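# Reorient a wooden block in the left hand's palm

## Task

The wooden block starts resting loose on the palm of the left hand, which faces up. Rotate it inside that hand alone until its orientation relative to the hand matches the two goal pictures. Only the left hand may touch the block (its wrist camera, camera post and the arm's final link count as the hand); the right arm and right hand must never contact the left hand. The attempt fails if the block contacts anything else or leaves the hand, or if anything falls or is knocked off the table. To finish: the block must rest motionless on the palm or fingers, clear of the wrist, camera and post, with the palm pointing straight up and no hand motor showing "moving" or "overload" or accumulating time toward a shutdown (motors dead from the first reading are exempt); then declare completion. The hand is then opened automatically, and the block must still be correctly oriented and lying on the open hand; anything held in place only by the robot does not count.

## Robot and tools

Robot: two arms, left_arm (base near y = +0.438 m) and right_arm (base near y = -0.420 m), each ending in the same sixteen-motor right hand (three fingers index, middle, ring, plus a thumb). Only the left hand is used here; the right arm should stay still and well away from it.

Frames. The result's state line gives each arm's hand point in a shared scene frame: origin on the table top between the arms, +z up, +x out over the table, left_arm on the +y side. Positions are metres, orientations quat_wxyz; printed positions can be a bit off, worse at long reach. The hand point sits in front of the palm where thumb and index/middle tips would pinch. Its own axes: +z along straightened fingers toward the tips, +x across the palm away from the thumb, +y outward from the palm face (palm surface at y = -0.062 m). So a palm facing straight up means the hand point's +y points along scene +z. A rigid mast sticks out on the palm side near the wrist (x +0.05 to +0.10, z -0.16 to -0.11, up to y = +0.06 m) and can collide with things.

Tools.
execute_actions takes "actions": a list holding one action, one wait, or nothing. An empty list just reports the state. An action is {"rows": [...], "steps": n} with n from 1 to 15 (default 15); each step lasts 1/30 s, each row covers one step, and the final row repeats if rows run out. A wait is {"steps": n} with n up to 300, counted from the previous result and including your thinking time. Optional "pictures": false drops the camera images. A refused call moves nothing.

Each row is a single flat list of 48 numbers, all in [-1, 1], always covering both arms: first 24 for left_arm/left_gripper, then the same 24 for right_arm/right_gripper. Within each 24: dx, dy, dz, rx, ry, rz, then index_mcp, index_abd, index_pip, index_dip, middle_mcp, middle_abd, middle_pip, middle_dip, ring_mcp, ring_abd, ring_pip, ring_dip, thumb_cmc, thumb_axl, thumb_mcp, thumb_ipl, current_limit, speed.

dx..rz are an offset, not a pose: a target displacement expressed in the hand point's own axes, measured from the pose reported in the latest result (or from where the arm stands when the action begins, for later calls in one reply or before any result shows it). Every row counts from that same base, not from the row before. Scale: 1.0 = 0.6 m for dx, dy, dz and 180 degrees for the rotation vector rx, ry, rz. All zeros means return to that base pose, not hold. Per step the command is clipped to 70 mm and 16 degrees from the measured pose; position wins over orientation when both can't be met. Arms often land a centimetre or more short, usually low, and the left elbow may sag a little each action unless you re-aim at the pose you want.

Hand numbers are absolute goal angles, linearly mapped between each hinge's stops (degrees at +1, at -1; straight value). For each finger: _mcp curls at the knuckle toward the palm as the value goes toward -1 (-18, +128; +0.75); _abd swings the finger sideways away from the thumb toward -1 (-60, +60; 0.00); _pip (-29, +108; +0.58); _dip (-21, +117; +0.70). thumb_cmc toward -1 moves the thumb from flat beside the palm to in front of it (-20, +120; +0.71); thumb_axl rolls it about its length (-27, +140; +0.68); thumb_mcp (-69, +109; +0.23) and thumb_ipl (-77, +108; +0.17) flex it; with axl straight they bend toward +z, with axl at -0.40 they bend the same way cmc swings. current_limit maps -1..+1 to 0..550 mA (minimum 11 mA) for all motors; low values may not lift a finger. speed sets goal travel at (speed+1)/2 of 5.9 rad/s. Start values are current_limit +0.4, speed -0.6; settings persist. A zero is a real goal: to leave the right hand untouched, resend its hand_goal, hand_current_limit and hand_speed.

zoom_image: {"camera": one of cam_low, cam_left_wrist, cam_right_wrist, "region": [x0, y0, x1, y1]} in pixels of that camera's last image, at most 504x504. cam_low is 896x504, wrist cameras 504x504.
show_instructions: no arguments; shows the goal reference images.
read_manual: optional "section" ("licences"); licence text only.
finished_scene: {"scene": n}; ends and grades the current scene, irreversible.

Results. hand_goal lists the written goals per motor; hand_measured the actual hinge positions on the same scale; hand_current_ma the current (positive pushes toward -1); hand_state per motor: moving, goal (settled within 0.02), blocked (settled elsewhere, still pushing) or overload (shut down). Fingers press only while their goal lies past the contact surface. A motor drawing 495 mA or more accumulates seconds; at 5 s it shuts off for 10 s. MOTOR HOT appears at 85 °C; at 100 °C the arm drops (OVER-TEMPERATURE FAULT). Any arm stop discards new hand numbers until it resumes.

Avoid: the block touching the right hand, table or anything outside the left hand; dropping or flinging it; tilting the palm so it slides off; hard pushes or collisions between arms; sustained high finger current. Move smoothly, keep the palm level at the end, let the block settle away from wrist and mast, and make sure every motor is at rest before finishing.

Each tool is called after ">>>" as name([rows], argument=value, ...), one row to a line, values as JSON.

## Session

>>> show_instructions()

>>> execute_actions(actions=[])

Reference images for this scene: goal picture from the wrist camera place, goal picture looking into the palm.

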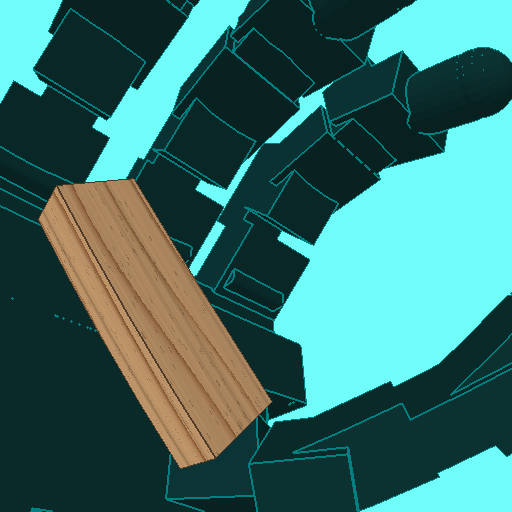

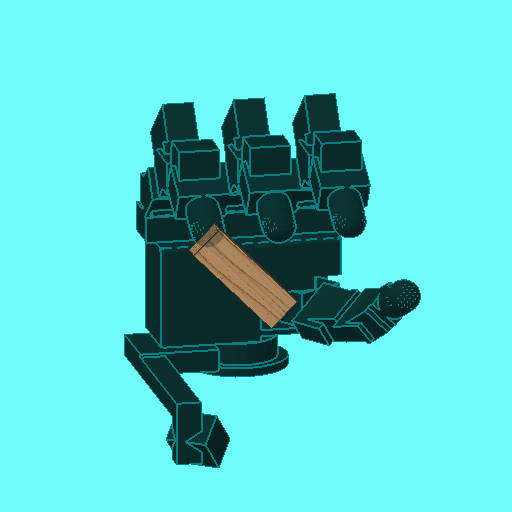

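Scene clock: 0.00 s of 4800.00 s.
left_arm: end_effector_position=(+0.3634, +0.1297, +0.3751) hand_goal=(+0.046, +0.000, -0.008, +0.280, +0.046, +0.000, -0.008, +0.280, +0.046, +0.000, -0.008, +0.280, -0.104, +0.266, +0.032, -0.018) hand_measured=(+0.062, +0.000, -0.006, +0.282, +0.064, +0.000, -0.006, +0.282, +0.062, +0.000, -0.006, +0.282, -0.090, +0.270, +0.034, -0.016) hand_current_ma=(+91, +0, +15, +14, +94, +0, +15, +12, +89, +0, +15, +12, +70, +27, +10, +11) hand_state=(goal, goal, goal, goal, goal, goal, goal, goal, goal, goal, goal, goal, goal, goal, goal, goal) hand_current_limit=0.40 hand_speed=-0.60 end_effector_quat_wxyz=(+0.616, +0.650, +0.318, +0.312) | right_arm: end_effector_position=(+0.3521, -0.7402, +0.5904) hand_goal=(+0.754, +0.000, +0.576, +0.696, +0.754, +0.000, +0.576, +0.696, +0.754, +0.000, +0.576, +0.696, +0.714, +0.678, +0.226, +0.168) hand_measured=(+0.754, +0.000, +0.576, +0.696, +0.754, +0.000, +0.576, +0.696, +0.754, +0.000, +0.576, +0.696, +0.714, +0.678, +0.226, +0.168) hand_current_ma=(+0, +0, +0, +0, +0, +0, +0, +0, +0, +0, +0, +0, +0, +0, +0, +0) hand_state=(goal, goal, goal, goal, goal, goal, goal, goal, goal, goal, goal, goal, goal, goal, goal, goal) hand_current_limit=0.40 hand_speed=-0.60 end_effector_quat_wxyz=(+0.640, +0.619, +0.319, +0.325)
Joint positions: left_arm=[-0.43   1.141  0.588  0.506  0.053  0.016] | right_arm=[-0.7    1.029  1.05   0.009 -0.011 -0.006]
Joint velocities: left_arm=[ 0.005  0.024  0.007  0.012 -0.066  0.022] | right_arm=[ 0.005 -0.015 -0.002  0.012 -0.125 -0.022]
Motor temperatures (°C, as the motors report them): left_arm=[27 31 40 28 28 25] | right_arm=[28 26 49 29 25 27]
Hand target (left_arm): +0.366, +0.128, +0.394; +0.628, +0.639, +0.311, +0.318
Hand target (right_arm): +0.348, -0.737, +0.614; +0.653, +0.605, +0.312, +0.332

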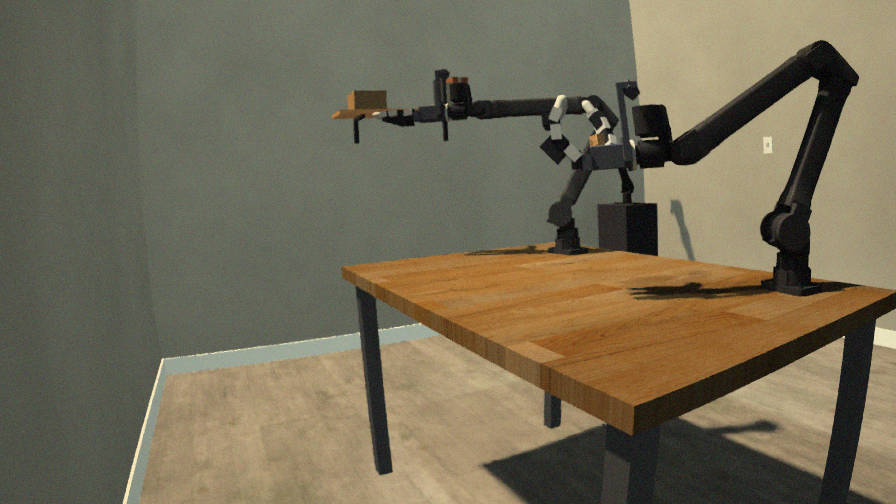

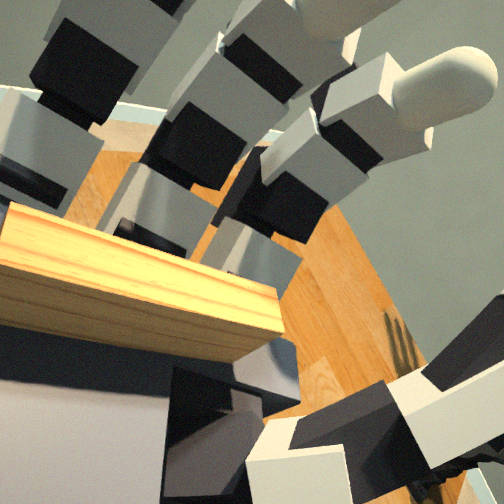

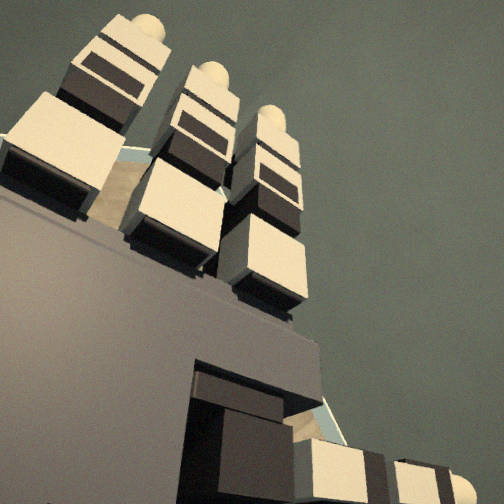

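>>> zoom_image(camera="cam_low", region=[500, 60, 700, 200])

>>> zoom_image(camera="cam_left_wrist", region=[0, 100, 400, 500])

Region (500, 60, 700, 200) of cam_low's 896x504 image, scaled by 2.520, with more detail than that image has; it fills the top 353 rows of this view, and the rest is white.

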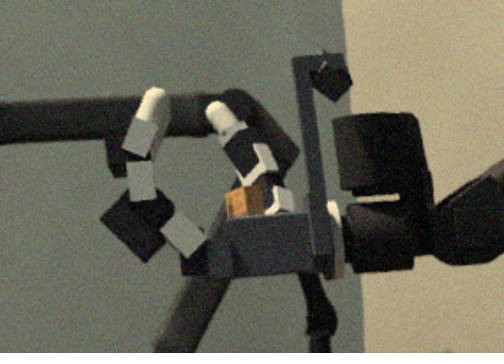

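Region (0, 100, 400, 500) of cam_left_wrist's 504x504 image, scaled by 1.260, with more detail than that image has.

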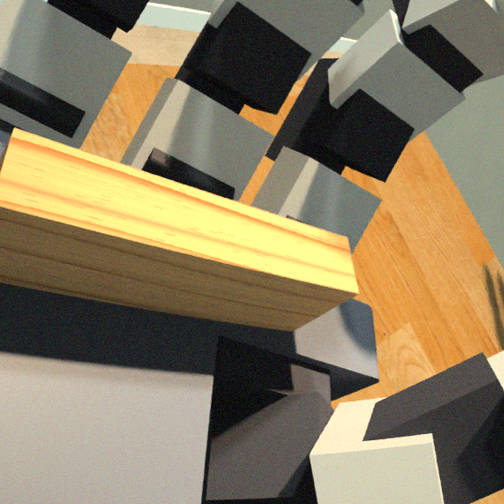

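>>> execute_actions([
  {"rows": [[0,0.032,0,-0.011,0,0, 0.046,0,-0.008,0.28, -0.37,0,-0.095,-0.61, 0.046,0,-0.008,0.28, -0.104,0.266,0.032,-0.018, 0.4,-0.4, 0,0.039,0,-0.0135,0,0, 0.754,0,0.576,0.696, 0.754,0,0.576,0.696, 0.754,0,0.576,0.696, 0.714,0.678,0.226,0.168, 0.4,-0.6]], "steps": 15},
], pictures=false)

>>> execute_actions([
  {"steps": 25},
])

Scene clock: 60.50 s of 4800.00 s.
left_arm: end_effector_position=(+0.3634, +0.1297, +0.3751) hand_goal=(+0.046, +0.000, -0.008, +0.280, -0.370, +0.000, -0.094, -0.610, +0.046, +0.000, -0.008, +0.280, -0.104, +0.266, +0.032, -0.018) hand_measured=(+0.062, +0.000, -0.006, +0.282, -0.276, +0.000, -0.092, -0.094, +0.062, +0.000, -0.006, +0.282, -0.090, +0.270, +0.034, -0.016) hand_current_ma=(+91, +0, +15, +14, +84, +0, +6, +46, +89, +0, +15, +12, +70, +27, +10, +11) hand_state=(goal, goal, goal, goal, moving, goal, goal, moving, goal, goal, goal, goal, goal, goal, goal, goal) hand_current_limit=0.40 hand_speed=-0.40 end_effector_quat_wxyz=(+0.616, +0.650, +0.318, +0.312) | right_arm: end_effector_position=(+0.3521, -0.7402, +0.5904) hand_goal=(+0.754, +0.000, +0.576, +0.696, +0.754, +0.000, +0.576, +0.696, +0.754, +0.000, +0.576, +0.696, +0.714, +0.678, +0.226, +0.168) hand_measured=(+0.762, +0.000, +0.576, +0.696, +0.764, +0.000, +0.576, +0.696, +0.764, +0.000, +0.576, +0.696, +0.724, +0.678, +0.226, +0.168) hand_current_ma=(+52, +0, +5, +0, +54, +0, +5, +0, +53, +0, +5, +0, +51, -4, -1, -2) hand_state=(goal, goal, goal, goal, goal, goal, goal, goal, goal, goal, goal, goal, goal, goal, goal, goal) hand_current_limit=0.40 hand_speed=-0.60 end_effector_quat_wxyz=(+0.640, +0.619, +0.319, +0.325)
Joint positions: left_arm=[-0.43   1.141  0.588  0.506  0.053  0.016] | right_arm=[-0.7    1.029  1.05   0.009 -0.011 -0.006]
Joint velocities: left_arm=[-0.005  0.005 -0.012 -0.012  0.037 -0.037] | right_arm=[-0.005 -0.015  0.002 -0.007 -0.051 -0.007]
Motor temperatures (°C, as the motors report them): left_arm=[27 32 51 29 28 25] | right_arm=[28 27 63 30 25 27]
Hand target (left_arm): +0.364, +0.129, +0.394; +0.627, +0.639, +0.312, +0.317
Hand target (right_arm): +0.351, -0.739, +0.613; +0.653, +0.605, +0.312, +0.332
Off the commanded pose (left_arm): 0.019 m, 2 deg.
Off the commanded pose (right_arm): 0.023 m, 2 deg.
Steps of this call (steps 1 to 1800: nothing new was sent; steps 1801 to 1815: all 15 steps of this action). Readings (end_effector_position | what the end effector reports):
1801: left_arm (+0.3634, +0.1297, +0.3751) | right_arm (+0.3521, -0.7402, +0.5904) | left_arm hand_goal=(+0.046, +0.000, -0.008, +0.280, -0.370, +0.000, -0.094, -0.610, +0.046, +0.000, -0.008, +0.280, -0.104, +0.266, +0.032, -0.018) hand_measured=(+0.062, +0.000, -0.006, +0.282, +0.064, +0.000, -0.006, +0.282, +0.062, +0.000, -0.006, +0.282, -0.090, +0.270, +0.034, -0.016) hand_current_ma=(+91, +0, +15, +14, +94, +0, +15, +12, +89, +0, +15, +12, +70, +27, +10, +11) hand_state=(goal, goal, goal, goal, moving, goal, moving, moving, goal, goal, goal, goal, goal, goal, goal, goal) hand_current_limit=0.40 hand_speed=-0.40 | right_arm hand_goal=(+0.754, +0.000, +0.576, +0.696, +0.754, +0.000, +0.576, +0.696, +0.754, +0.000, +0.576, +0.696, +0.714, +0.678, +0.226, +0.168) hand_measured=(+0.762, +0.000, +0.576, +0.696, +0.764, +0.000, +0.576, +0.696, +0.764, +0.000, +0.576, +0.696, +0.724, +0.678, +0.226, +0.168) hand_current_ma=(+52, +0, +5, +0, +54, +0, +5, +0, +53, +0, +5, +0, +51, -4, -1, -2) hand_state=(goal, goal, goal, goal, goal, goal, goal, goal, goal, goal, goal, goal, goal, goal, goal, goal) hand_current_limit=0.40 hand_speed=-0.60
1802: left_arm (+0.3634, +0.1297, +0.3751) | right_arm (+0.3521, -0.7402, +0.5904) | left_arm hand_goal=(+0.046, +0.000, -0.008, +0.280, -0.370, +0.000, -0.094, -0.610, +0.046, +0.000, -0.008, +0.280, -0.104, +0.266, +0.032, -0.018) hand_measured=(+0.062, +0.000, -0.006, +0.282, +0.064, +0.000, -0.006, +0.282, +0.062, +0.000, -0.006, +0.282, -0.090, +0.270, +0.034, -0.016) hand_current_ma=(+91, +0, +15, +14, +192, +0, +105, +107, +89, +0, +15, +12, +70, +27, +10, +11) hand_state=(goal, goal, goal, goal, moving, goal, moving, moving, goal, goal, goal, goal, goal, goal, goal, goal) hand_current_limit=0.40 hand_speed=-0.40 | right_arm hand_goal=(+0.754, +0.000, +0.576, +0.696, +0.754, +0.000, +0.576, +0.696, +0.754, +0.000, +0.576, +0.696, +0.714, +0.678, +0.226, +0.168) hand_measured=(+0.762, +0.000, +0.576, +0.696, +0.764, +0.000, +0.576, +0.696, +0.764, +0.000, +0.576, +0.696, +0.724, +0.678, +0.226, +0.168) hand_current_ma=(+52, +0, +5, +0, +54, +0, +5, +0, +53, +0, +5, +0, +51, -4, -1, -2) hand_state=(goal, goal, goal, goal, goal, goal, goal, goal, goal, goal, goal, goal, goal, goal, goal, goal) hand_current_limit=0.40 hand_speed=-0.60
1804: left_arm (+0.3634, +0.1297, +0.3751) | right_arm (+0.3521, -0.7402, +0.5904) | left_arm hand_goal=(+0.046, +0.000, -0.008, +0.280, -0.370, +0.000, -0.094, -0.610, +0.046, +0.000, -0.008, +0.280, -0.104, +0.266, +0.032, -0.018) hand_measured=(+0.062, +0.000, -0.006, +0.282, +0.020, +0.000, -0.060, +0.232, +0.062, +0.000, -0.006, +0.282, -0.090, +0.270, +0.034, -0.016) hand_current_ma=(+91, +0, +15, +14, +127, +0, +19, +71, +89, +0, +15, +12, +70, +27, +10, +11) hand_state=(goal, goal, goal, goal, moving, goal, moving, moving, goal, goal, goal, goal, goal, goal, goal, goal) hand_current_limit=0.40 hand_speed=-0.40 | right_arm hand_goal=(+0.754, +0.000, +0.576, +0.696, +0.754, +0.000, +0.576, +0.696, +0.754, +0.000, +0.576, +0.696, +0.714, +0.678, +0.226, +0.168) hand_measured=(+0.762, +0.000, +0.576, +0.696, +0.764, +0.000, +0.576, +0.696, +0.764, +0.000, +0.576, +0.696, +0.724, +0.678, +0.226, +0.168) hand_current_ma=(+52, +0, +5, +0, +54, +0, +5, +0, +53, +0, +5, +0, +51, -4, -1, -2) hand_state=(goal, goal, goal, goal, goal, goal, goal, goal, goal, goal, goal, goal, goal, goal, goal, goal) hand_current_limit=0.40 hand_speed=-0.60
1808: left_arm (+0.3634, +0.1297, +0.3751) | right_arm (+0.3521, -0.7402, +0.5904) | left_arm hand_goal=(+0.046, +0.000, -0.008, +0.280, -0.370, +0.000, -0.094, -0.610, +0.046, +0.000, -0.008, +0.280, -0.104, +0.266, +0.032, -0.018) hand_measured=(+0.062, +0.000, -0.006, +0.282, -0.082, +0.000, -0.092, +0.114, +0.062, +0.000, -0.006, +0.282, -0.090, +0.270, +0.034, -0.016) hand_current_ma=(+91, +0, +15, +14, +110, +0, +10, +52, +89, +0, +15, +12, +70, +27, +10, +11) hand_state=(goal, goal, goal, goal, moving, goal, moving, moving, goal, goal, goal, goal, goal, goal, goal, goal) hand_current_limit=0.40 hand_speed=-0.40 | right_arm hand_goal=(+0.754, +0.000, +0.576, +0.696, +0.754, +0.000, +0.576, +0.696, +0.754, +0.000, +0.576, +0.696, +0.714, +0.678, +0.226, +0.168) hand_measured=(+0.762, +0.000, +0.576, +0.696, +0.764, +0.000, +0.576, +0.696, +0.764, +0.000, +0.576, +0.696, +0.724, +0.678, +0.226, +0.168) hand_current_ma=(+52, +0, +5, +0, +54, +0, +5, +0, +53, +0, +5, +0, +51, -4, -1, -2) hand_state=(goal, goal, goal, goal, goal, goal, goal, goal, goal, goal, goal, goal, goal, goal, goal, goal) hand_current_limit=0.40 hand_speed=-0.60
1815: the state above

Scene clock: 61.33 s of 4800.00 s.
left_arm: end_effector_position=(+0.3634, +0.1297, +0.3751) hand_goal=(+0.046, +0.000, -0.008, +0.280, -0.370, +0.000, -0.094, -0.610, +0.046, +0.000, -0.008, +0.280, -0.104, +0.266, +0.032, -0.018) hand_measured=(+0.062, +0.000, -0.006, +0.282, -0.366, +0.000, -0.094, -0.608, +0.062, +0.000, -0.006, +0.282, -0.090, +0.270, +0.034, -0.016) hand_current_ma=(+91, +0, +15, +14, +25, +0, +4, +11, +89, +0, +15, +12, +70, +27, +10, +11) hand_state=(goal, goal, goal, goal, goal, goal, goal, goal, goal, goal, goal, goal, goal, goal, goal, goal) hand_current_limit=0.40 hand_speed=-0.40 end_effector_quat_wxyz=(+0.616, +0.650, +0.318, +0.312) | right_arm: end_effector_position=(+0.3521, -0.7402, +0.5904) hand_goal=(+0.754, +0.000, +0.576, +0.696, +0.754, +0.000, +0.576, +0.696, +0.754, +0.000, +0.576, +0.696, +0.714, +0.678, +0.226, +0.168) hand_measured=(+0.762, +0.000, +0.576, +0.696, +0.764, +0.000, +0.576, +0.696, +0.764, +0.000, +0.576, +0.696, +0.724, +0.678, +0.226, +0.168) hand_current_ma=(+52, +0, +5, +0, +54, +0, +5, +0, +53, +0, +5, +0, +51, -4, -1, -2) hand_state=(goal, goal, goal, goal, goal, goal, goal, goal, goal, goal, goal, goal, goal, goal, goal, goal) hand_current_limit=0.40 hand_speed=-0.60 end_effector_quat_wxyz=(+0.640, +0.619, +0.319, +0.325)
Joint positions: left_arm=[-0.43   1.141  0.588  0.506  0.053  0.016] | right_arm=[-0.7    1.029  1.05   0.009 -0.011 -0.006]
Joint velocities: left_arm=[ 0.005  0.005  0.002 -0.007  0.022 -0.051] | right_arm=[ 0.005  0.005 -0.027  0.017 -0.037  0.037]
Motor temperatures (°C, as the motors report them): left_arm=[27 32 51 29 28 25] | right_arm=[28 27 63 30 25 27]
Hand target (left_arm): +0.364, +0.129, +0.394; +0.627, +0.639, +0.312, +0.317
Hand target (right_arm): +0.351, -0.739, +0.613; +0.653, +0.605, +0.312, +0.332
Off the commanded pose (left_arm): 0.019 m, 2 deg.
Off the commanded pose (right_arm): 0.023 m, 2 deg.
Steps of this call (steps 1 to 25: nothing new was sent). Readings (end_effector_position | what the end effector reports):
1: left_arm (+0.3634, +0.1297, +0.3751) | right_arm (+0.3521, -0.7402, +0.5904) | left_arm hand_goal=(+0.046, +0.000, -0.008, +0.280, -0.370, +0.000, -0.094, -0.610, +0.046, +0.000, -0.008, +0.280, -0.104, +0.266, +0.032, -0.018) hand_measured=(+0.062, +0.000, -0.006, +0.282, -0.306, +0.000, -0.092, -0.122, +0.062, +0.000, -0.006, +0.282, -0.090, +0.270, +0.034, -0.016) hand_current_ma=(+91, +0, +15, +14, +79, +0, +6, +47, +89, +0, +15, +12, +70, +27, +10, +11) hand_state=(goal, goal, goal, goal, moving, goal, goal, moving, goal, goal, goal, goal, goal, goal, goal, goal) hand_current_limit=0.40 hand_speed=-0.40 | right_arm hand_goal=(+0.754, +0.000, +0.576, +0.696, +0.754, +0.000, +0.576, +0.696, +0.754, +0.000, +0.576, +0.696, +0.714, +0.678, +0.226, +0.168) hand_measured=(+0.762, +0.000, +0.576, +0.696, +0.764, +0.000, +0.576, +0.696, +0.764, +0.000, +0.576, +0.696, +0.724, +0.678, +0.226, +0.168) hand_current_ma=(+52, +0, +5, +0, +54, +0, +5, +0, +53, +0, +5, +0, +51, -4, -1, -2) hand_state=(goal, goal, goal, goal, goal, goal, goal, goal, goal, goal, goal, goal, goal, goal, goal, goal) hand_current_limit=0.40 hand_speed=-0.60
2: left_arm (+0.3634, +0.1297, +0.3751) | right_arm (+0.3521, -0.7402, +0.5904) | left_arm hand_goal=(+0.046, +0.000, -0.008, +0.280, -0.370, +0.000, -0.094, -0.610, +0.046, +0.000, -0.008, +0.280, -0.104, +0.266, +0.032, -0.018) hand_measured=(+0.062, +0.000, -0.006, +0.282, -0.334, +0.000, -0.092, -0.152, +0.062, +0.000, -0.006, +0.282, -0.090, +0.270, +0.034, -0.016) hand_current_ma=(+91, +0, +15, +14, +31, +0, +5, +46, +89, +0, +15, +12, +70, +27, +10, +11) hand_state=(goal, goal, goal, goal, moving, goal, goal, moving, goal, goal, goal, goal, goal, goal, goal, goal) hand_current_limit=0.40 hand_speed=-0.40 | right_arm hand_goal=(+0.754, +0.000, +0.576, +0.696, +0.754, +0.000, +0.576, +0.696, +0.754, +0.000, +0.576, +0.696, +0.714, +0.678, +0.226, +0.168) hand_measured=(+0.762, +0.000, +0.576, +0.696, +0.764, +0.000, +0.576, +0.696, +0.764, +0.000, +0.576, +0.696, +0.724, +0.678, +0.226, +0.168) hand_current_ma=(+52, +0, +5, +0, +54, +0, +5, +0, +53, +0, +5, +0, +51, -4, -1, -2) hand_state=(goal, goal, goal, goal, goal, goal, goal, goal, goal, goal, goal, goal, goal, goal, goal, goal) hand_current_limit=0.40 hand_speed=-0.60
4: left_arm (+0.3634, +0.1297, +0.3751) | right_arm (+0.3521, -0.7402, +0.5904) | left_arm hand_goal=(+0.046, +0.000, -0.008, +0.280, -0.370, +0.000, -0.094, -0.610, +0.046, +0.000, -0.008, +0.280, -0.104, +0.266, +0.032, -0.018) hand_measured=(+0.062, +0.000, -0.006, +0.282, -0.362, +0.000, -0.094, -0.212, +0.062, +0.000, -0.006, +0.282, -0.090, +0.270, +0.034, -0.016) hand_current_ma=(+91, +0, +15, +14, +15, +0, +4, +46, +89, +0, +15, +12, +70, +27, +10, +11) hand_state=(goal, goal, goal, goal, moving, goal, goal, moving, goal, goal, goal, goal, goal, goal, goal, goal) hand_current_limit=0.40 hand_speed=-0.40 | right_arm hand_goal=(+0.754, +0.000, +0.576, +0.696, +0.754, +0.000, +0.576, +0.696, +0.754, +0.000, +0.576, +0.696, +0.714, +0.678, +0.226, +0.168) hand_measured=(+0.762, +0.000, +0.576, +0.696, +0.764, +0.000, +0.576, +0.696, +0.764, +0.000, +0.576, +0.696, +0.724, +0.678, +0.226, +0.168) hand_current_ma=(+52, +0, +5, +0, +54, +0, +5, +0, +53, +0, +5, +0, +51, -4, -1, -2) hand_state=(goal, goal, goal, goal, goal, goal, goal, goal, goal, goal, goal, goal, goal, goal, goal, goal) hand_current_limit=0.40 hand_speed=-0.60
8: left_arm (+0.3634, +0.1297, +0.3751) | right_arm (+0.3521, -0.7402, +0.5904) | left_arm hand_goal=(+0.046, +0.000, -0.008, +0.280, -0.370, +0.000, -0.094, -0.610, +0.046, +0.000, -0.008, +0.280, -0.104, +0.266, +0.032, -0.018) hand_measured=(+0.062, +0.000, -0.006, +0.282, -0.366, +0.000, -0.094, -0.330, +0.062, +0.000, -0.006, +0.282, -0.090, +0.270, +0.034, -0.016) hand_current_ma=(+91, +0, +15, +14, +25, +0, +4, +46, +89, +0, +15, +12, +70, +27, +10, +11) hand_state=(goal, goal, goal, goal, goal, goal, goal, moving, goal, goal, goal, goal, goal, goal, goal, goal) hand_current_limit=0.40 hand_speed=-0.40 | right_arm hand_goal=(+0.754, +0.000, +0.576, +0.696, +0.754, +0.000, +0.576, +0.696, +0.754, +0.000, +0.576, +0.696, +0.714, +0.678, +0.226, +0.168) hand_measured=(+0.762, +0.000, +0.576, +0.696, +0.764, +0.000, +0.576, +0.696, +0.764, +0.000, +0.576, +0.696, +0.724, +0.678, +0.226, +0.168) hand_current_ma=(+52, +0, +5, +0, +54, +0, +5, +0, +53, +0, +5, +0, +51, -4, -1, -2) hand_state=(goal, goal, goal, goal, goal, goal, goal, goal, goal, goal, goal, goal, goal, goal, goal, goal) hand_current_limit=0.40 hand_speed=-0.60
25: the state above

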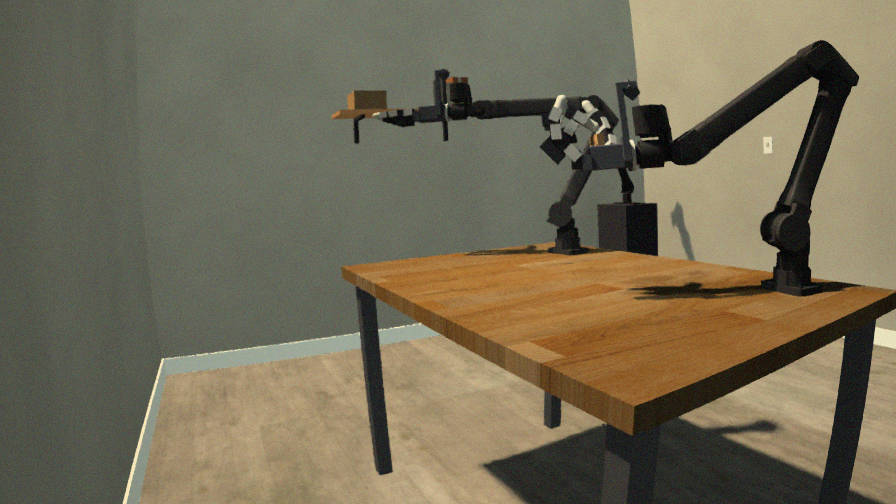

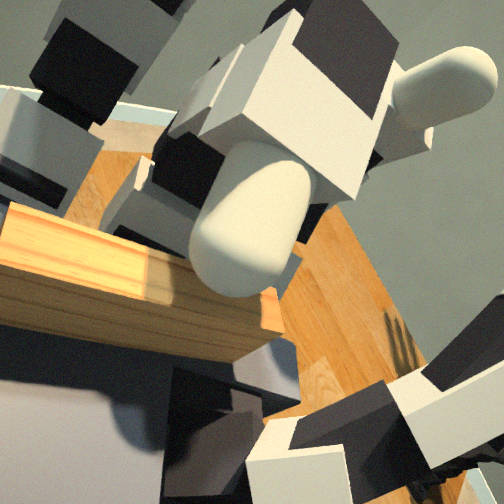

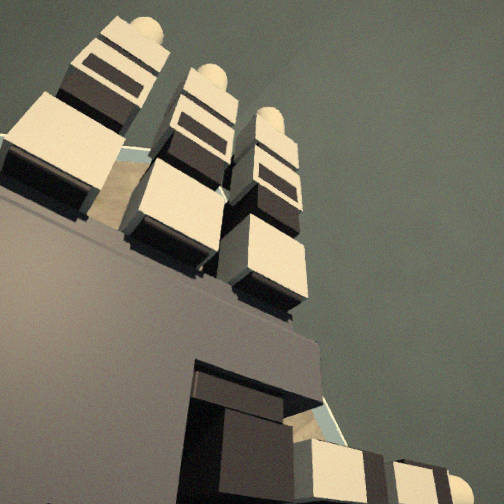

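>>> zoom_image(camera="cam_low", region=[530, 80, 650, 180])

Region (530, 80, 650, 180) of cam_low's 896x504 image, scaled by 4.200, with more detail than that image has.

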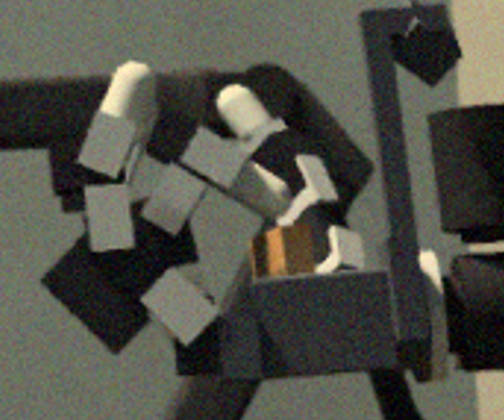

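>>> execute_actions([
  {"rows": [[0,0.032,0,-0.011,0,0, 0.046,0,-0.008,0.28, -0.49,0,-0.095,-0.61, 0.046,0,-0.008,0.28, -0.104,0.266,0.032,-0.018, 0.4,-0.8, 0,0.039,0,-0.0135,0,0, 0.754,0,0.576,0.696, 0.754,0,0.576,0.696, 0.754,0,0.576,0.696, 0.714,0.678,0.226,0.168, 0.4,-0.6]], "steps": 15},
])

Scene clock: 82.53 s of 4800.00 s.
left_arm: end_effector_position=(+0.3634, +0.1297, +0.3751) hand_goal=(+0.046, +0.000, -0.008, +0.280, -0.490, +0.000, -0.094, -0.610, +0.046, +0.000, -0.008, +0.280, -0.104, +0.266, +0.032, -0.018) hand_measured=(+0.062, +0.000, -0.006, +0.282, -0.478, +0.000, -0.092, -0.608, +0.062, +0.000, -0.006, +0.282, -0.090, +0.270, +0.034, -0.016) hand_current_ma=(+91, +0, +15, +14, +69, +0, +14, +11, +89, +0, +15, +12, +70, +27, +10, +11) hand_state=(goal, goal, goal, goal, goal, goal, goal, goal, goal, goal, goal, goal, goal, goal, goal, goal) hand_current_limit=0.40 hand_speed=-0.80 end_effector_quat_wxyz=(+0.616, +0.650, +0.318, +0.312) | right_arm: end_effector_position=(+0.3521, -0.7402, +0.5904) hand_goal=(+0.754, +0.000, +0.576, +0.696, +0.754, +0.000, +0.576, +0.696, +0.754, +0.000, +0.576, +0.696, +0.714, +0.678, +0.226, +0.168) hand_measured=(+0.762, +0.000, +0.576, +0.696, +0.764, +0.000, +0.576, +0.696, +0.764, +0.000, +0.576, +0.696, +0.724, +0.678, +0.226, +0.168) hand_current_ma=(+52, +0, +5, +0, +54, +0, +5, +0, +53, +0, +5, +0, +51, -4, -1, -2) hand_state=(goal, goal, goal, goal, goal, goal, goal, goal, goal, goal, goal, goal, goal, goal, goal, goal) hand_current_limit=0.40 hand_speed=-0.60 end_effector_quat_wxyz=(+0.640, +0.619, +0.319, +0.325)
Joint positions: left_arm=[-0.43   1.141  0.588  0.506  0.053  0.016] | right_arm=[-0.7    1.029  1.05   0.009 -0.011 -0.006]
Joint velocities: left_arm=[ 0.005 -0.005 -0.012 -0.012 -0.022 -0.022] | right_arm=[ 0.005 -0.005 -0.002 -0.002  0.037 -0.022]
Motor temperatures (°C, as the motors report them): left_arm=[27 32 51 29 28 25] | right_arm=[28 27 65 30 25 27]
Hand target (left_arm): +0.364, +0.129, +0.394; +0.627, +0.639, +0.312, +0.317
Hand target (right_arm): +0.351, -0.739, +0.613; +0.653, +0.605, +0.312, +0.332
Off the commanded pose (left_arm): 0.019 m, 2 deg.
Off the commanded pose (right_arm): 0.023 m, 2 deg.
Steps of this call (steps 1 to 621: nothing new was sent; steps 622 to 636: all 15 steps of this action). Readings (end_effector_position | what the end effector reports):
622: left_arm (+0.3634, +0.1297, +0.3751) | right_arm (+0.3521, -0.7402, +0.5904) | left_arm hand_goal=(+0.046, +0.000, -0.008, +0.280, -0.490, +0.000, -0.094, -0.610, +0.046, +0.000, -0.008, +0.280, -0.104, +0.266, +0.032, -0.018) hand_measured=(+0.062, +0.000, -0.006, +0.282, -0.366, +0.000, -0.094, -0.608, +0.062, +0.000, -0.006, +0.282, -0.090, +0.270, +0.034, -0.016) hand_current_ma=(+91, +0, +15, +14, +25, +0, +4, +11, +89, +0, +15, +12, +70, +27, +10, +11) hand_state=(goal, goal, goal, goal, moving, goal, goal, goal, goal, goal, goal, goal, goal, goal, goal, goal) hand_current_limit=0.40 hand_speed=-0.80 | right_arm hand_goal=(+0.754, +0.000, +0.576, +0.696, +0.754, +0.000, +0.576, +0.696, +0.754, +0.000, +0.576, +0.696, +0.714, +0.678, +0.226, +0.168) hand_measured=(+0.762, +0.000, +0.576, +0.696, +0.764, +0.000, +0.576, +0.696, +0.764, +0.000, +0.576, +0.696, +0.724, +0.678, +0.226, +0.168) hand_current_ma=(+52, +0, +5, +0, +54, +0, +5, +0, +53, +0, +5, +0, +51, -4, -1, -2) hand_state=(goal, goal, goal, goal, goal, goal, goal, goal, goal, goal, goal, goal, goal, goal, goal, goal) hand_current_limit=0.40 hand_speed=-0.60
623: left_arm (+0.3634, +0.1297, +0.3751) | right_arm (+0.3521, -0.7402, +0.5904) | left_arm hand_goal=(+0.046, +0.000, -0.008, +0.280, -0.490, +0.000, -0.094, -0.610, +0.046, +0.000, -0.008, +0.280, -0.104, +0.266, +0.032, -0.018) hand_measured=(+0.062, +0.000, -0.006, +0.282, -0.366, +0.000, -0.094, -0.608, +0.062, +0.000, -0.006, +0.282, -0.090, +0.270, +0.034, -0.016) hand_current_ma=(+91, +0, +15, +14, +58, +0, +4, +11, +89, +0, +15, +12, +70, +27, +10, +11) hand_state=(goal, goal, goal, goal, moving, goal, goal, goal, goal, goal, goal, goal, goal, goal, goal, goal) hand_current_limit=0.40 hand_speed=-0.80 | right_arm hand_goal=(+0.754, +0.000, +0.576, +0.696, +0.754, +0.000, +0.576, +0.696, +0.754, +0.000, +0.576, +0.696, +0.714, +0.678, +0.226, +0.168) hand_measured=(+0.762, +0.000, +0.576, +0.696, +0.764, +0.000, +0.576, +0.696, +0.764, +0.000, +0.576, +0.696, +0.724, +0.678, +0.226, +0.168) hand_current_ma=(+52, +0, +5, +0, +54, +0, +5, +0, +53, +0, +5, +0, +51, -4, -1, -2) hand_state=(goal, goal, goal, goal, goal, goal, goal, goal, goal, goal, goal, goal, goal, goal, goal, goal) hand_current_limit=0.40 hand_speed=-0.60
625: left_arm (+0.3634, +0.1297, +0.3751) | right_arm (+0.3521, -0.7402, +0.5904) | left_arm hand_goal=(+0.046, +0.000, -0.008, +0.280, -0.490, +0.000, -0.094, -0.610, +0.046, +0.000, -0.008, +0.280, -0.104, +0.266, +0.032, -0.018) hand_measured=(+0.062, +0.000, -0.006, +0.282, -0.386, +0.000, -0.094, -0.608, +0.062, +0.000, -0.006, +0.282, -0.090, +0.270, +0.034, -0.016) hand_current_ma=(+91, +0, +15, +14, +52, +0, +4, +11, +89, +0, +15, +12, +70, +27, +10, +11) hand_state=(goal, goal, goal, goal, moving, goal, goal, goal, goal, goal, goal, goal, goal, goal, goal, goal) hand_current_limit=0.40 hand_speed=-0.80 | right_arm hand_goal=(+0.754, +0.000, +0.576, +0.696, +0.754, +0.000, +0.576, +0.696, +0.754, +0.000, +0.576, +0.696, +0.714, +0.678, +0.226, +0.168) hand_measured=(+0.762, +0.000, +0.576, +0.696, +0.764, +0.000, +0.576, +0.696, +0.764, +0.000, +0.576, +0.696, +0.724, +0.678, +0.226, +0.168) hand_current_ma=(+52, +0, +5, +0, +54, +0, +5, +0, +53, +0, +5, +0, +51, -4, -1, -2) hand_state=(goal, goal, goal, goal, goal, goal, goal, goal, goal, goal, goal, goal, goal, goal, goal, goal) hand_current_limit=0.40 hand_speed=-0.60
629: left_arm (+0.3634, +0.1297, +0.3751) | right_arm (+0.3521, -0.7402, +0.5904) | left_arm hand_goal=(+0.046, +0.000, -0.008, +0.280, -0.490, +0.000, -0.094, -0.610, +0.046, +0.000, -0.008, +0.280, -0.104, +0.266, +0.032, -0.018) hand_measured=(+0.062, +0.000, -0.006, +0.282, -0.448, +0.000, -0.094, -0.608, +0.062, +0.000, -0.006, +0.282, -0.090, +0.270, +0.034, -0.016) hand_current_ma=(+91, +0, +15, +14, +38, +0, +4, +11, +89, +0, +15, +12, +70, +27, +10, +11) hand_state=(goal, goal, goal, goal, moving, goal, goal, goal, goal, goal, goal, goal, goal, goal, goal, goal) hand_current_limit=0.40 hand_speed=-0.80 | right_arm hand_goal=(+0.754, +0.000, +0.576, +0.696, +0.754, +0.000, +0.576, +0.696, +0.754, +0.000, +0.576, +0.696, +0.714, +0.678, +0.226, +0.168) hand_measured=(+0.762, +0.000, +0.576, +0.696, +0.764, +0.000, +0.576, +0.696, +0.764, +0.000, +0.576, +0.696, +0.724, +0.678, +0.226, +0.168) hand_current_ma=(+52, +0, +5, +0, +54, +0, +5, +0, +53, +0, +5, +0, +51, -4, -1, -2) hand_state=(goal, goal, goal, goal, goal, goal, goal, goal, goal, goal, goal, goal, goal, goal, goal, goal) hand_current_limit=0.40 hand_speed=-0.60
636: the state above

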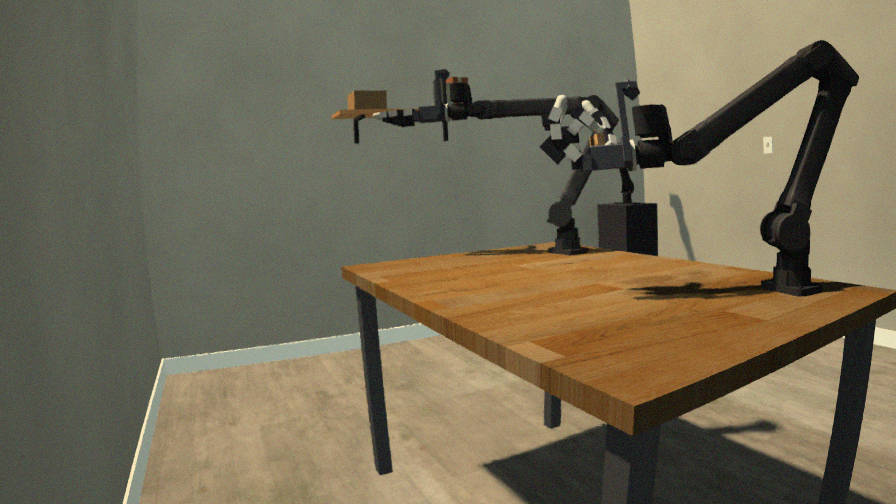

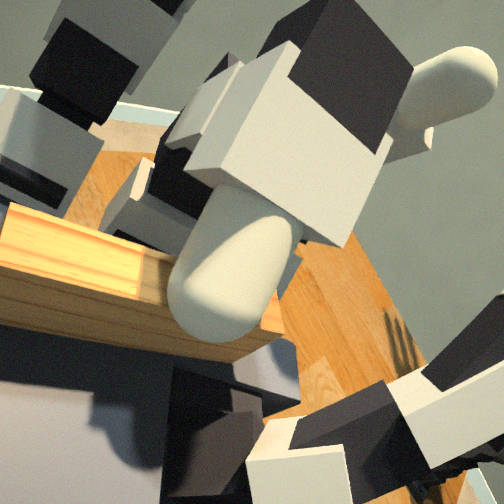

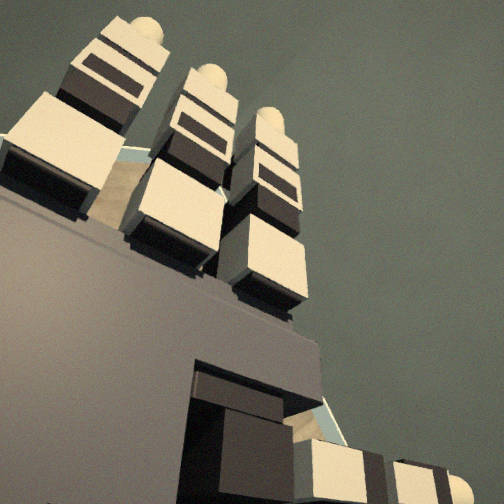

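>>> execute_actions([
  {"rows": [[0,0.032,0,-0.011,0,0, 0.046,0,-0.008,0.28, -0.397,0,-0.095,-0.681, 0.046,0,-0.008,0.28, -0.104,0.266,0.032,-0.018, 0.4,-0.7, 0,0.039,0,-0.0135,0,0, 0.754,0,0.576,0.696, 0.754,0,0.576,0.696, 0.754,0,0.576,0.696, 0.714,0.678,0.226,0.168, 0.4,-0.6],[0,0.032,0,-0.011,0,0, 0.046,0,-0.008,0.28, -0.397,0,-0.095,-0.681, 0.046,0,-0.008,0.28, -0.104,0.266,0.032,-0.018, 0.4,-0.7, 0,0.039,0,-0.0135,0,0, 0.754,0,0.576,0.696, 0.754,0,0.576,0.696, 0.754,0,0.576,0.696, 0.714,0.678,0.226,0.168, 0.4,-0.6],[0,0.032,0,-0.011,0,0, 0.046,0,-0.008,0.28, -0.397,0,-0.095,-0.681, 0.046,0,-0.008,0.28, -0.104,0.266,0.032,-0.018, 0.4,-0.7, 0,0.039,0,-0.0135,0,0, 0.754,0,0.576,0.696, 0.754,0,0.576,0.696, 0.754,0,0.576,0.696, 0.714,0.678,0.226,0.168, 0.4,-0.6],[0,0.032,0,-0.011,0,0, 0.046,0,-0.008,0.28, -0.397,0,-0.095,-0.681, 0.046,0,-0.008,0.28, -0.104,0.266,0.032,-0.018, 0.4,-0.7, 0,0.039,0,-0.0135,0,0, 0.754,0,0.576,0.696, 0.754,0,0.576,0.696, 0.754,0,0.576,0.696, 0.714,0.678,0.226,0.168, 0.4,-0.6],[0,0.032,0,-0.011,0,0, 0.046,0,-0.008,0.28, -0.397,0,-0.095,-0.681, 0.046,0,-0.008,0.28, -0.104,0.266,0.032,-0.018, 0.4,-0.7, 0,0.039,0,-0.0135,0,0, 0.754,0,0.576,0.696, 0.754,0,0.576,0.696, 0.754,0,0.576,0.696, 0.714,0.678,0.226,0.168, 0.4,-0.6],[0,0.032,0,-0.011,0,0, 0.046,0,-0.008,0.28, -0.397,0,-0.095,-0.681, 0.046,0,-0.008,0.28, -0.104,0.266,0.032,-0.018, 0.4,-0.7, 0,0.039,0,-0.0135,0,0, 0.754,0,0.576,0.696, 0.754,0,0.576,0.696, 0.754,0,0.576,0.696, 0.714,0.678,0.226,0.168, 0.4,-0.6],[0,0.032,0,-0.011,0,0, 0.046,0,-0.008,0.28, -0.397,0,-0.095,-0.681, 0.046,0,-0.008,0.28, -0.104,0.266,0.032,-0.018, 0.4,-0.7, 0,0.039,0,-0.0135,0,0, 0.754,0,0.576,0.696, 0.754,0,0.576,0.696, 0.754,0,0.576,0.696, 0.714,0.678,0.226,0.168, 0.4,-0.6],[0,0.032,0,-0.011,0,0, 0.046,0,-0.008,0.28, -0.466,0,-0.095,-0.681, 0.046,0,-0.008,0.28, -0.104,0.266,0.032,-0.018, 0.4,-0.7, 0,0.039,0,-0.0135,0,0, 0.754,0,0.576,0.696, 0.754,0,0.576,0.696, 0.754,0,0.576,0.696, 0.714,0.678,0.226,0.168, 0.4,-0.6]], "steps": 15},
])

Scene clock: 113.77 s of 4800.00 s.
left_arm: end_effector_position=(+0.3634, +0.1297, +0.3751) hand_goal=(+0.046, +0.000, -0.008, +0.280, -0.466, +0.000, -0.094, -0.680, +0.046, +0.000, -0.008, +0.280, -0.104, +0.266, +0.032, -0.018) hand_measured=(+0.062, +0.000, -0.006, +0.282, -0.444, +0.000, -0.088, -0.678, +0.062, +0.000, -0.006, +0.282, -0.090, +0.270, +0.034, -0.016) hand_current_ma=(+91, +0, +15, +14, +115, +0, +25, +14, +89, +0, +15, +12, +70, +27, +10, +11) hand_state=(goal, goal, goal, goal, blocked, goal, goal, goal, goal, goal, goal, goal, goal, goal, goal, goal) hand_current_limit=0.40 hand_speed=-0.70 end_effector_quat_wxyz=(+0.616, +0.650, +0.318, +0.312) | right_arm: end_effector_position=(+0.3521, -0.7402, +0.5904) hand_goal=(+0.754, +0.000, +0.576, +0.696, +0.754, +0.000, +0.576, +0.696, +0.754, +0.000, +0.576, +0.696, +0.714, +0.678, +0.226, +0.168) hand_measured=(+0.762, +0.000, +0.576, +0.696, +0.764, +0.000, +0.576, +0.696, +0.764, +0.000, +0.576, +0.696, +0.724, +0.678, +0.226, +0.168) hand_current_ma=(+52, +0, +5, +0, +54, +0, +5, +0, +53, +0, +5, +0, +51, -4, -1, -2) hand_state=(goal, goal, goal, goal, goal, goal, goal, goal, goal, goal, goal, goal, goal, goal, goal, goal) hand_current_limit=0.40 hand_speed=-0.60 end_effector_quat_wxyz=(+0.640, +0.619, +0.319, +0.325)
Joint positions: left_arm=[-0.43   1.141  0.588  0.506  0.053  0.016] | right_arm=[-0.7    1.029  1.05   0.009 -0.011 -0.006]
Joint velocities: left_arm=[ 0.005  0.005  0.007 -0.012  0.022  0.081] | right_arm=[-0.005  0.015  0.007  0.002 -0.037 -0.022]
Motor temperatures (°C, as the motors report them): left_arm=[27 32 51 29 28 25] | right_arm=[28 27 66 30 25 27]
Hand target (left_arm): +0.364, +0.129, +0.394; +0.627, +0.639, +0.312, +0.317
Hand target (right_arm): +0.351, -0.739, +0.613; +0.653, +0.605, +0.312, +0.332
Off the commanded pose (left_arm): 0.019 m, 2 deg.
Off the commanded pose (right_arm): 0.023 m, 2 deg.
Steps of this call (steps 1 to 922: nothing new was sent; steps 923 to 937: all 15 steps of this action). Readings (end_effector_position | what the end effector reports):
923: left_arm (+0.3634, +0.1297, +0.3751) | right_arm (+0.3521, -0.7402, +0.5904) | left_arm hand_goal=(+0.046, +0.000, -0.008, +0.280, -0.396, +0.000, -0.094, -0.680, +0.046, +0.000, -0.008, +0.280, -0.104, +0.266, +0.032, -0.018) hand_measured=(+0.062, +0.000, -0.006, +0.282, -0.478, +0.000, -0.092, -0.608, +0.062, +0.000, -0.006, +0.282, -0.090, +0.270, +0.034, -0.016) hand_current_ma=(+91, +0, +15, +14, +69, +0, +14, +11, +89, +0, +15, +12, +70, +27, +10, +11) hand_state=(goal, goal, goal, goal, moving, goal, goal, moving, goal, goal, goal, goal, goal, goal, goal, goal) hand_current_limit=0.40 hand_speed=-0.70 | right_arm hand_goal=(+0.754, +0.000, +0.576, +0.696, +0.754, +0.000, +0.576, +0.696, +0.754, +0.000, +0.576, +0.696, +0.714, +0.678, +0.226, +0.168) hand_measured=(+0.762, +0.000, +0.576, +0.696, +0.764, +0.000, +0.576, +0.696, +0.764, +0.000, +0.576, +0.696, +0.724, +0.678, +0.226, +0.168) hand_current_ma=(+52, +0, +5, +0, +54, +0, +5, +0, +53, +0, +5, +0, +51, -4, -1, -2) hand_state=(goal, goal, goal, goal, goal, goal, goal, goal, goal, goal, goal, goal, goal, goal, goal, goal) hand_current_limit=0.40 hand_speed=-0.60
924: left_arm (+0.3634, +0.1297, +0.3751) | right_arm (+0.3521, -0.7402, +0.5904) | left_arm hand_goal=(+0.046, +0.000, -0.008, +0.280, -0.396, +0.000, -0.094, -0.680, +0.046, +0.000, -0.008, +0.280, -0.104, +0.266, +0.032, -0.018) hand_measured=(+0.062, +0.000, -0.006, +0.282, -0.478, +0.000, -0.092, -0.608, +0.062, +0.000, -0.006, +0.282, -0.090, +0.270, +0.034, -0.016) hand_current_ma=(+91, +0, +15, +14, +12, +0, +14, +70, +89, +0, +15, +12, +70, +27, +10, +11) hand_state=(goal, goal, goal, goal, moving, goal, goal, moving, goal, goal, goal, goal, goal, goal, goal, goal) hand_current_limit=0.40 hand_speed=-0.70 | right_arm hand_goal=(+0.754, +0.000, +0.576, +0.696, +0.754, +0.000, +0.576, +0.696, +0.754, +0.000, +0.576, +0.696, +0.714, +0.678, +0.226, +0.168) hand_measured=(+0.762, +0.000, +0.576, +0.696, +0.764, +0.000, +0.576, +0.696, +0.764, +0.000, +0.576, +0.696, +0.724, +0.678, +0.226, +0.168) hand_current_ma=(+52, +0, +5, +0, +54, +0, +5, +0, +53, +0, +5, +0, +51, -4, -1, -2) hand_state=(goal, goal, goal, goal, goal, goal, goal, goal, goal, goal, goal, goal, goal, goal, goal, goal) hand_current_limit=0.40 hand_speed=-0.60
926: left_arm (+0.3634, +0.1297, +0.3751) | right_arm (+0.3521, -0.7402, +0.5904) | left_arm hand_goal=(+0.046, +0.000, -0.008, +0.280, -0.396, +0.000, -0.094, -0.680, +0.046, +0.000, -0.008, +0.280, -0.104, +0.266, +0.032, -0.018) hand_measured=(+0.062, +0.000, -0.006, +0.282, -0.456, +0.000, -0.092, -0.640, +0.062, +0.000, -0.006, +0.282, -0.090, +0.270, +0.034, -0.016) hand_current_ma=(+91, +0, +15, +14, -54, +0, +5, +39, +89, +0, +15, +12, +70, +27, +10, +11) hand_state=(goal, goal, goal, goal, moving, goal, moving, moving, goal, goal, goal, goal, goal, goal, goal, goal) hand_current_limit=0.40 hand_speed=-0.70 | right_arm hand_goal=(+0.754, +0.000, +0.576, +0.696, +0.754, +0.000, +0.576, +0.696, +0.754, +0.000, +0.576, +0.696, +0.714, +0.678, +0.226, +0.168) hand_measured=(+0.762, +0.000, +0.576, +0.696, +0.764, +0.000, +0.576, +0.696, +0.764, +0.000, +0.576, +0.696, +0.724, +0.678, +0.226, +0.168) hand_current_ma=(+52, +0, +5, +0, +54, +0, +5, +0, +53, +0, +5, +0, +51, -4, -1, -2) hand_state=(goal, goal, goal, goal, goal, goal, goal, goal, goal, goal, goal, goal, goal, goal, goal, goal) hand_current_limit=0.40 hand_speed=-0.60
930: left_arm (+0.3634, +0.1297, +0.3751) | right_arm (+0.3521, -0.7402, +0.5904) | left_arm hand_goal=(+0.046, +0.000, -0.008, +0.280, -0.466, +0.000, -0.094, -0.680, +0.046, +0.000, -0.008, +0.280, -0.104, +0.266, +0.032, -0.018) hand_measured=(+0.062, +0.000, -0.006, +0.282, -0.398, +0.000, -0.092, -0.678, +0.062, +0.000, -0.006, +0.282, -0.090, +0.270, +0.034, -0.016) hand_current_ma=(+91, +0, +15, +14, -6, +0, +5, +11, +89, +0, +15, +12, +70, +27, +10, +11) hand_state=(goal, goal, goal, goal, moving, goal, goal, moving, goal, goal, goal, goal, goal, goal, goal, goal) hand_current_limit=0.40 hand_speed=-0.70 | right_arm hand_goal=(+0.754, +0.000, +0.576, +0.696, +0.754, +0.000, +0.576, +0.696, +0.754, +0.000, +0.576, +0.696, +0.714, +0.678, +0.226, +0.168) hand_measured=(+0.762, +0.000, +0.576, +0.696, +0.764, +0.000, +0.576, +0.696, +0.764, +0.000, +0.576, +0.696, +0.724, +0.678, +0.226, +0.168) hand_current_ma=(+52, +0, +5, +0, +54, +0, +5, +0, +53, +0, +5, +0, +51, -4, -1, -2) hand_state=(goal, goal, goal, goal, goal, goal, goal, goal, goal, goal, goal, goal, goal, goal, goal, goal) hand_current_limit=0.40 hand_speed=-0.60
937: the state above

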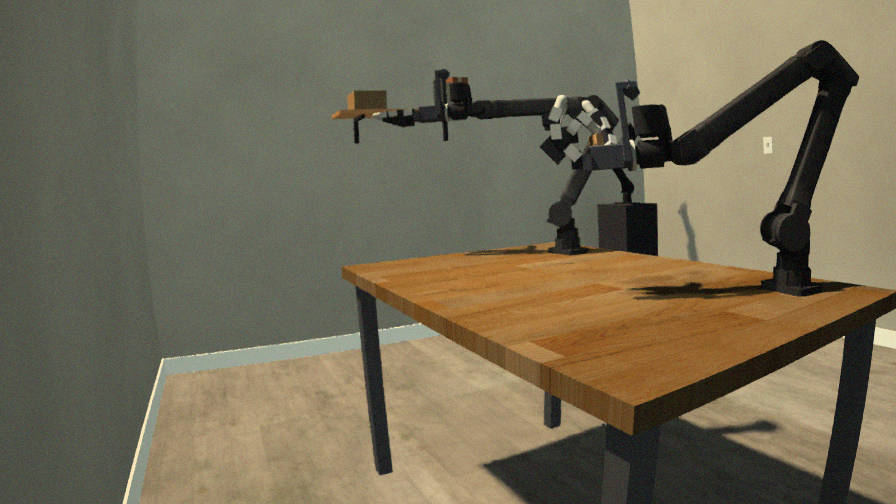

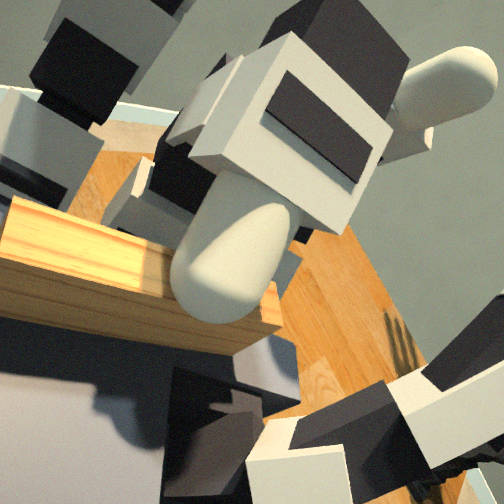

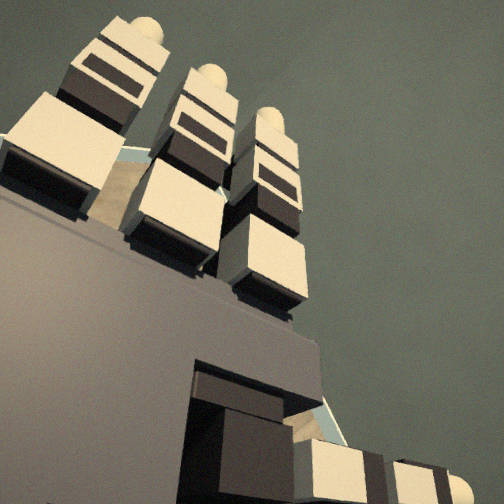

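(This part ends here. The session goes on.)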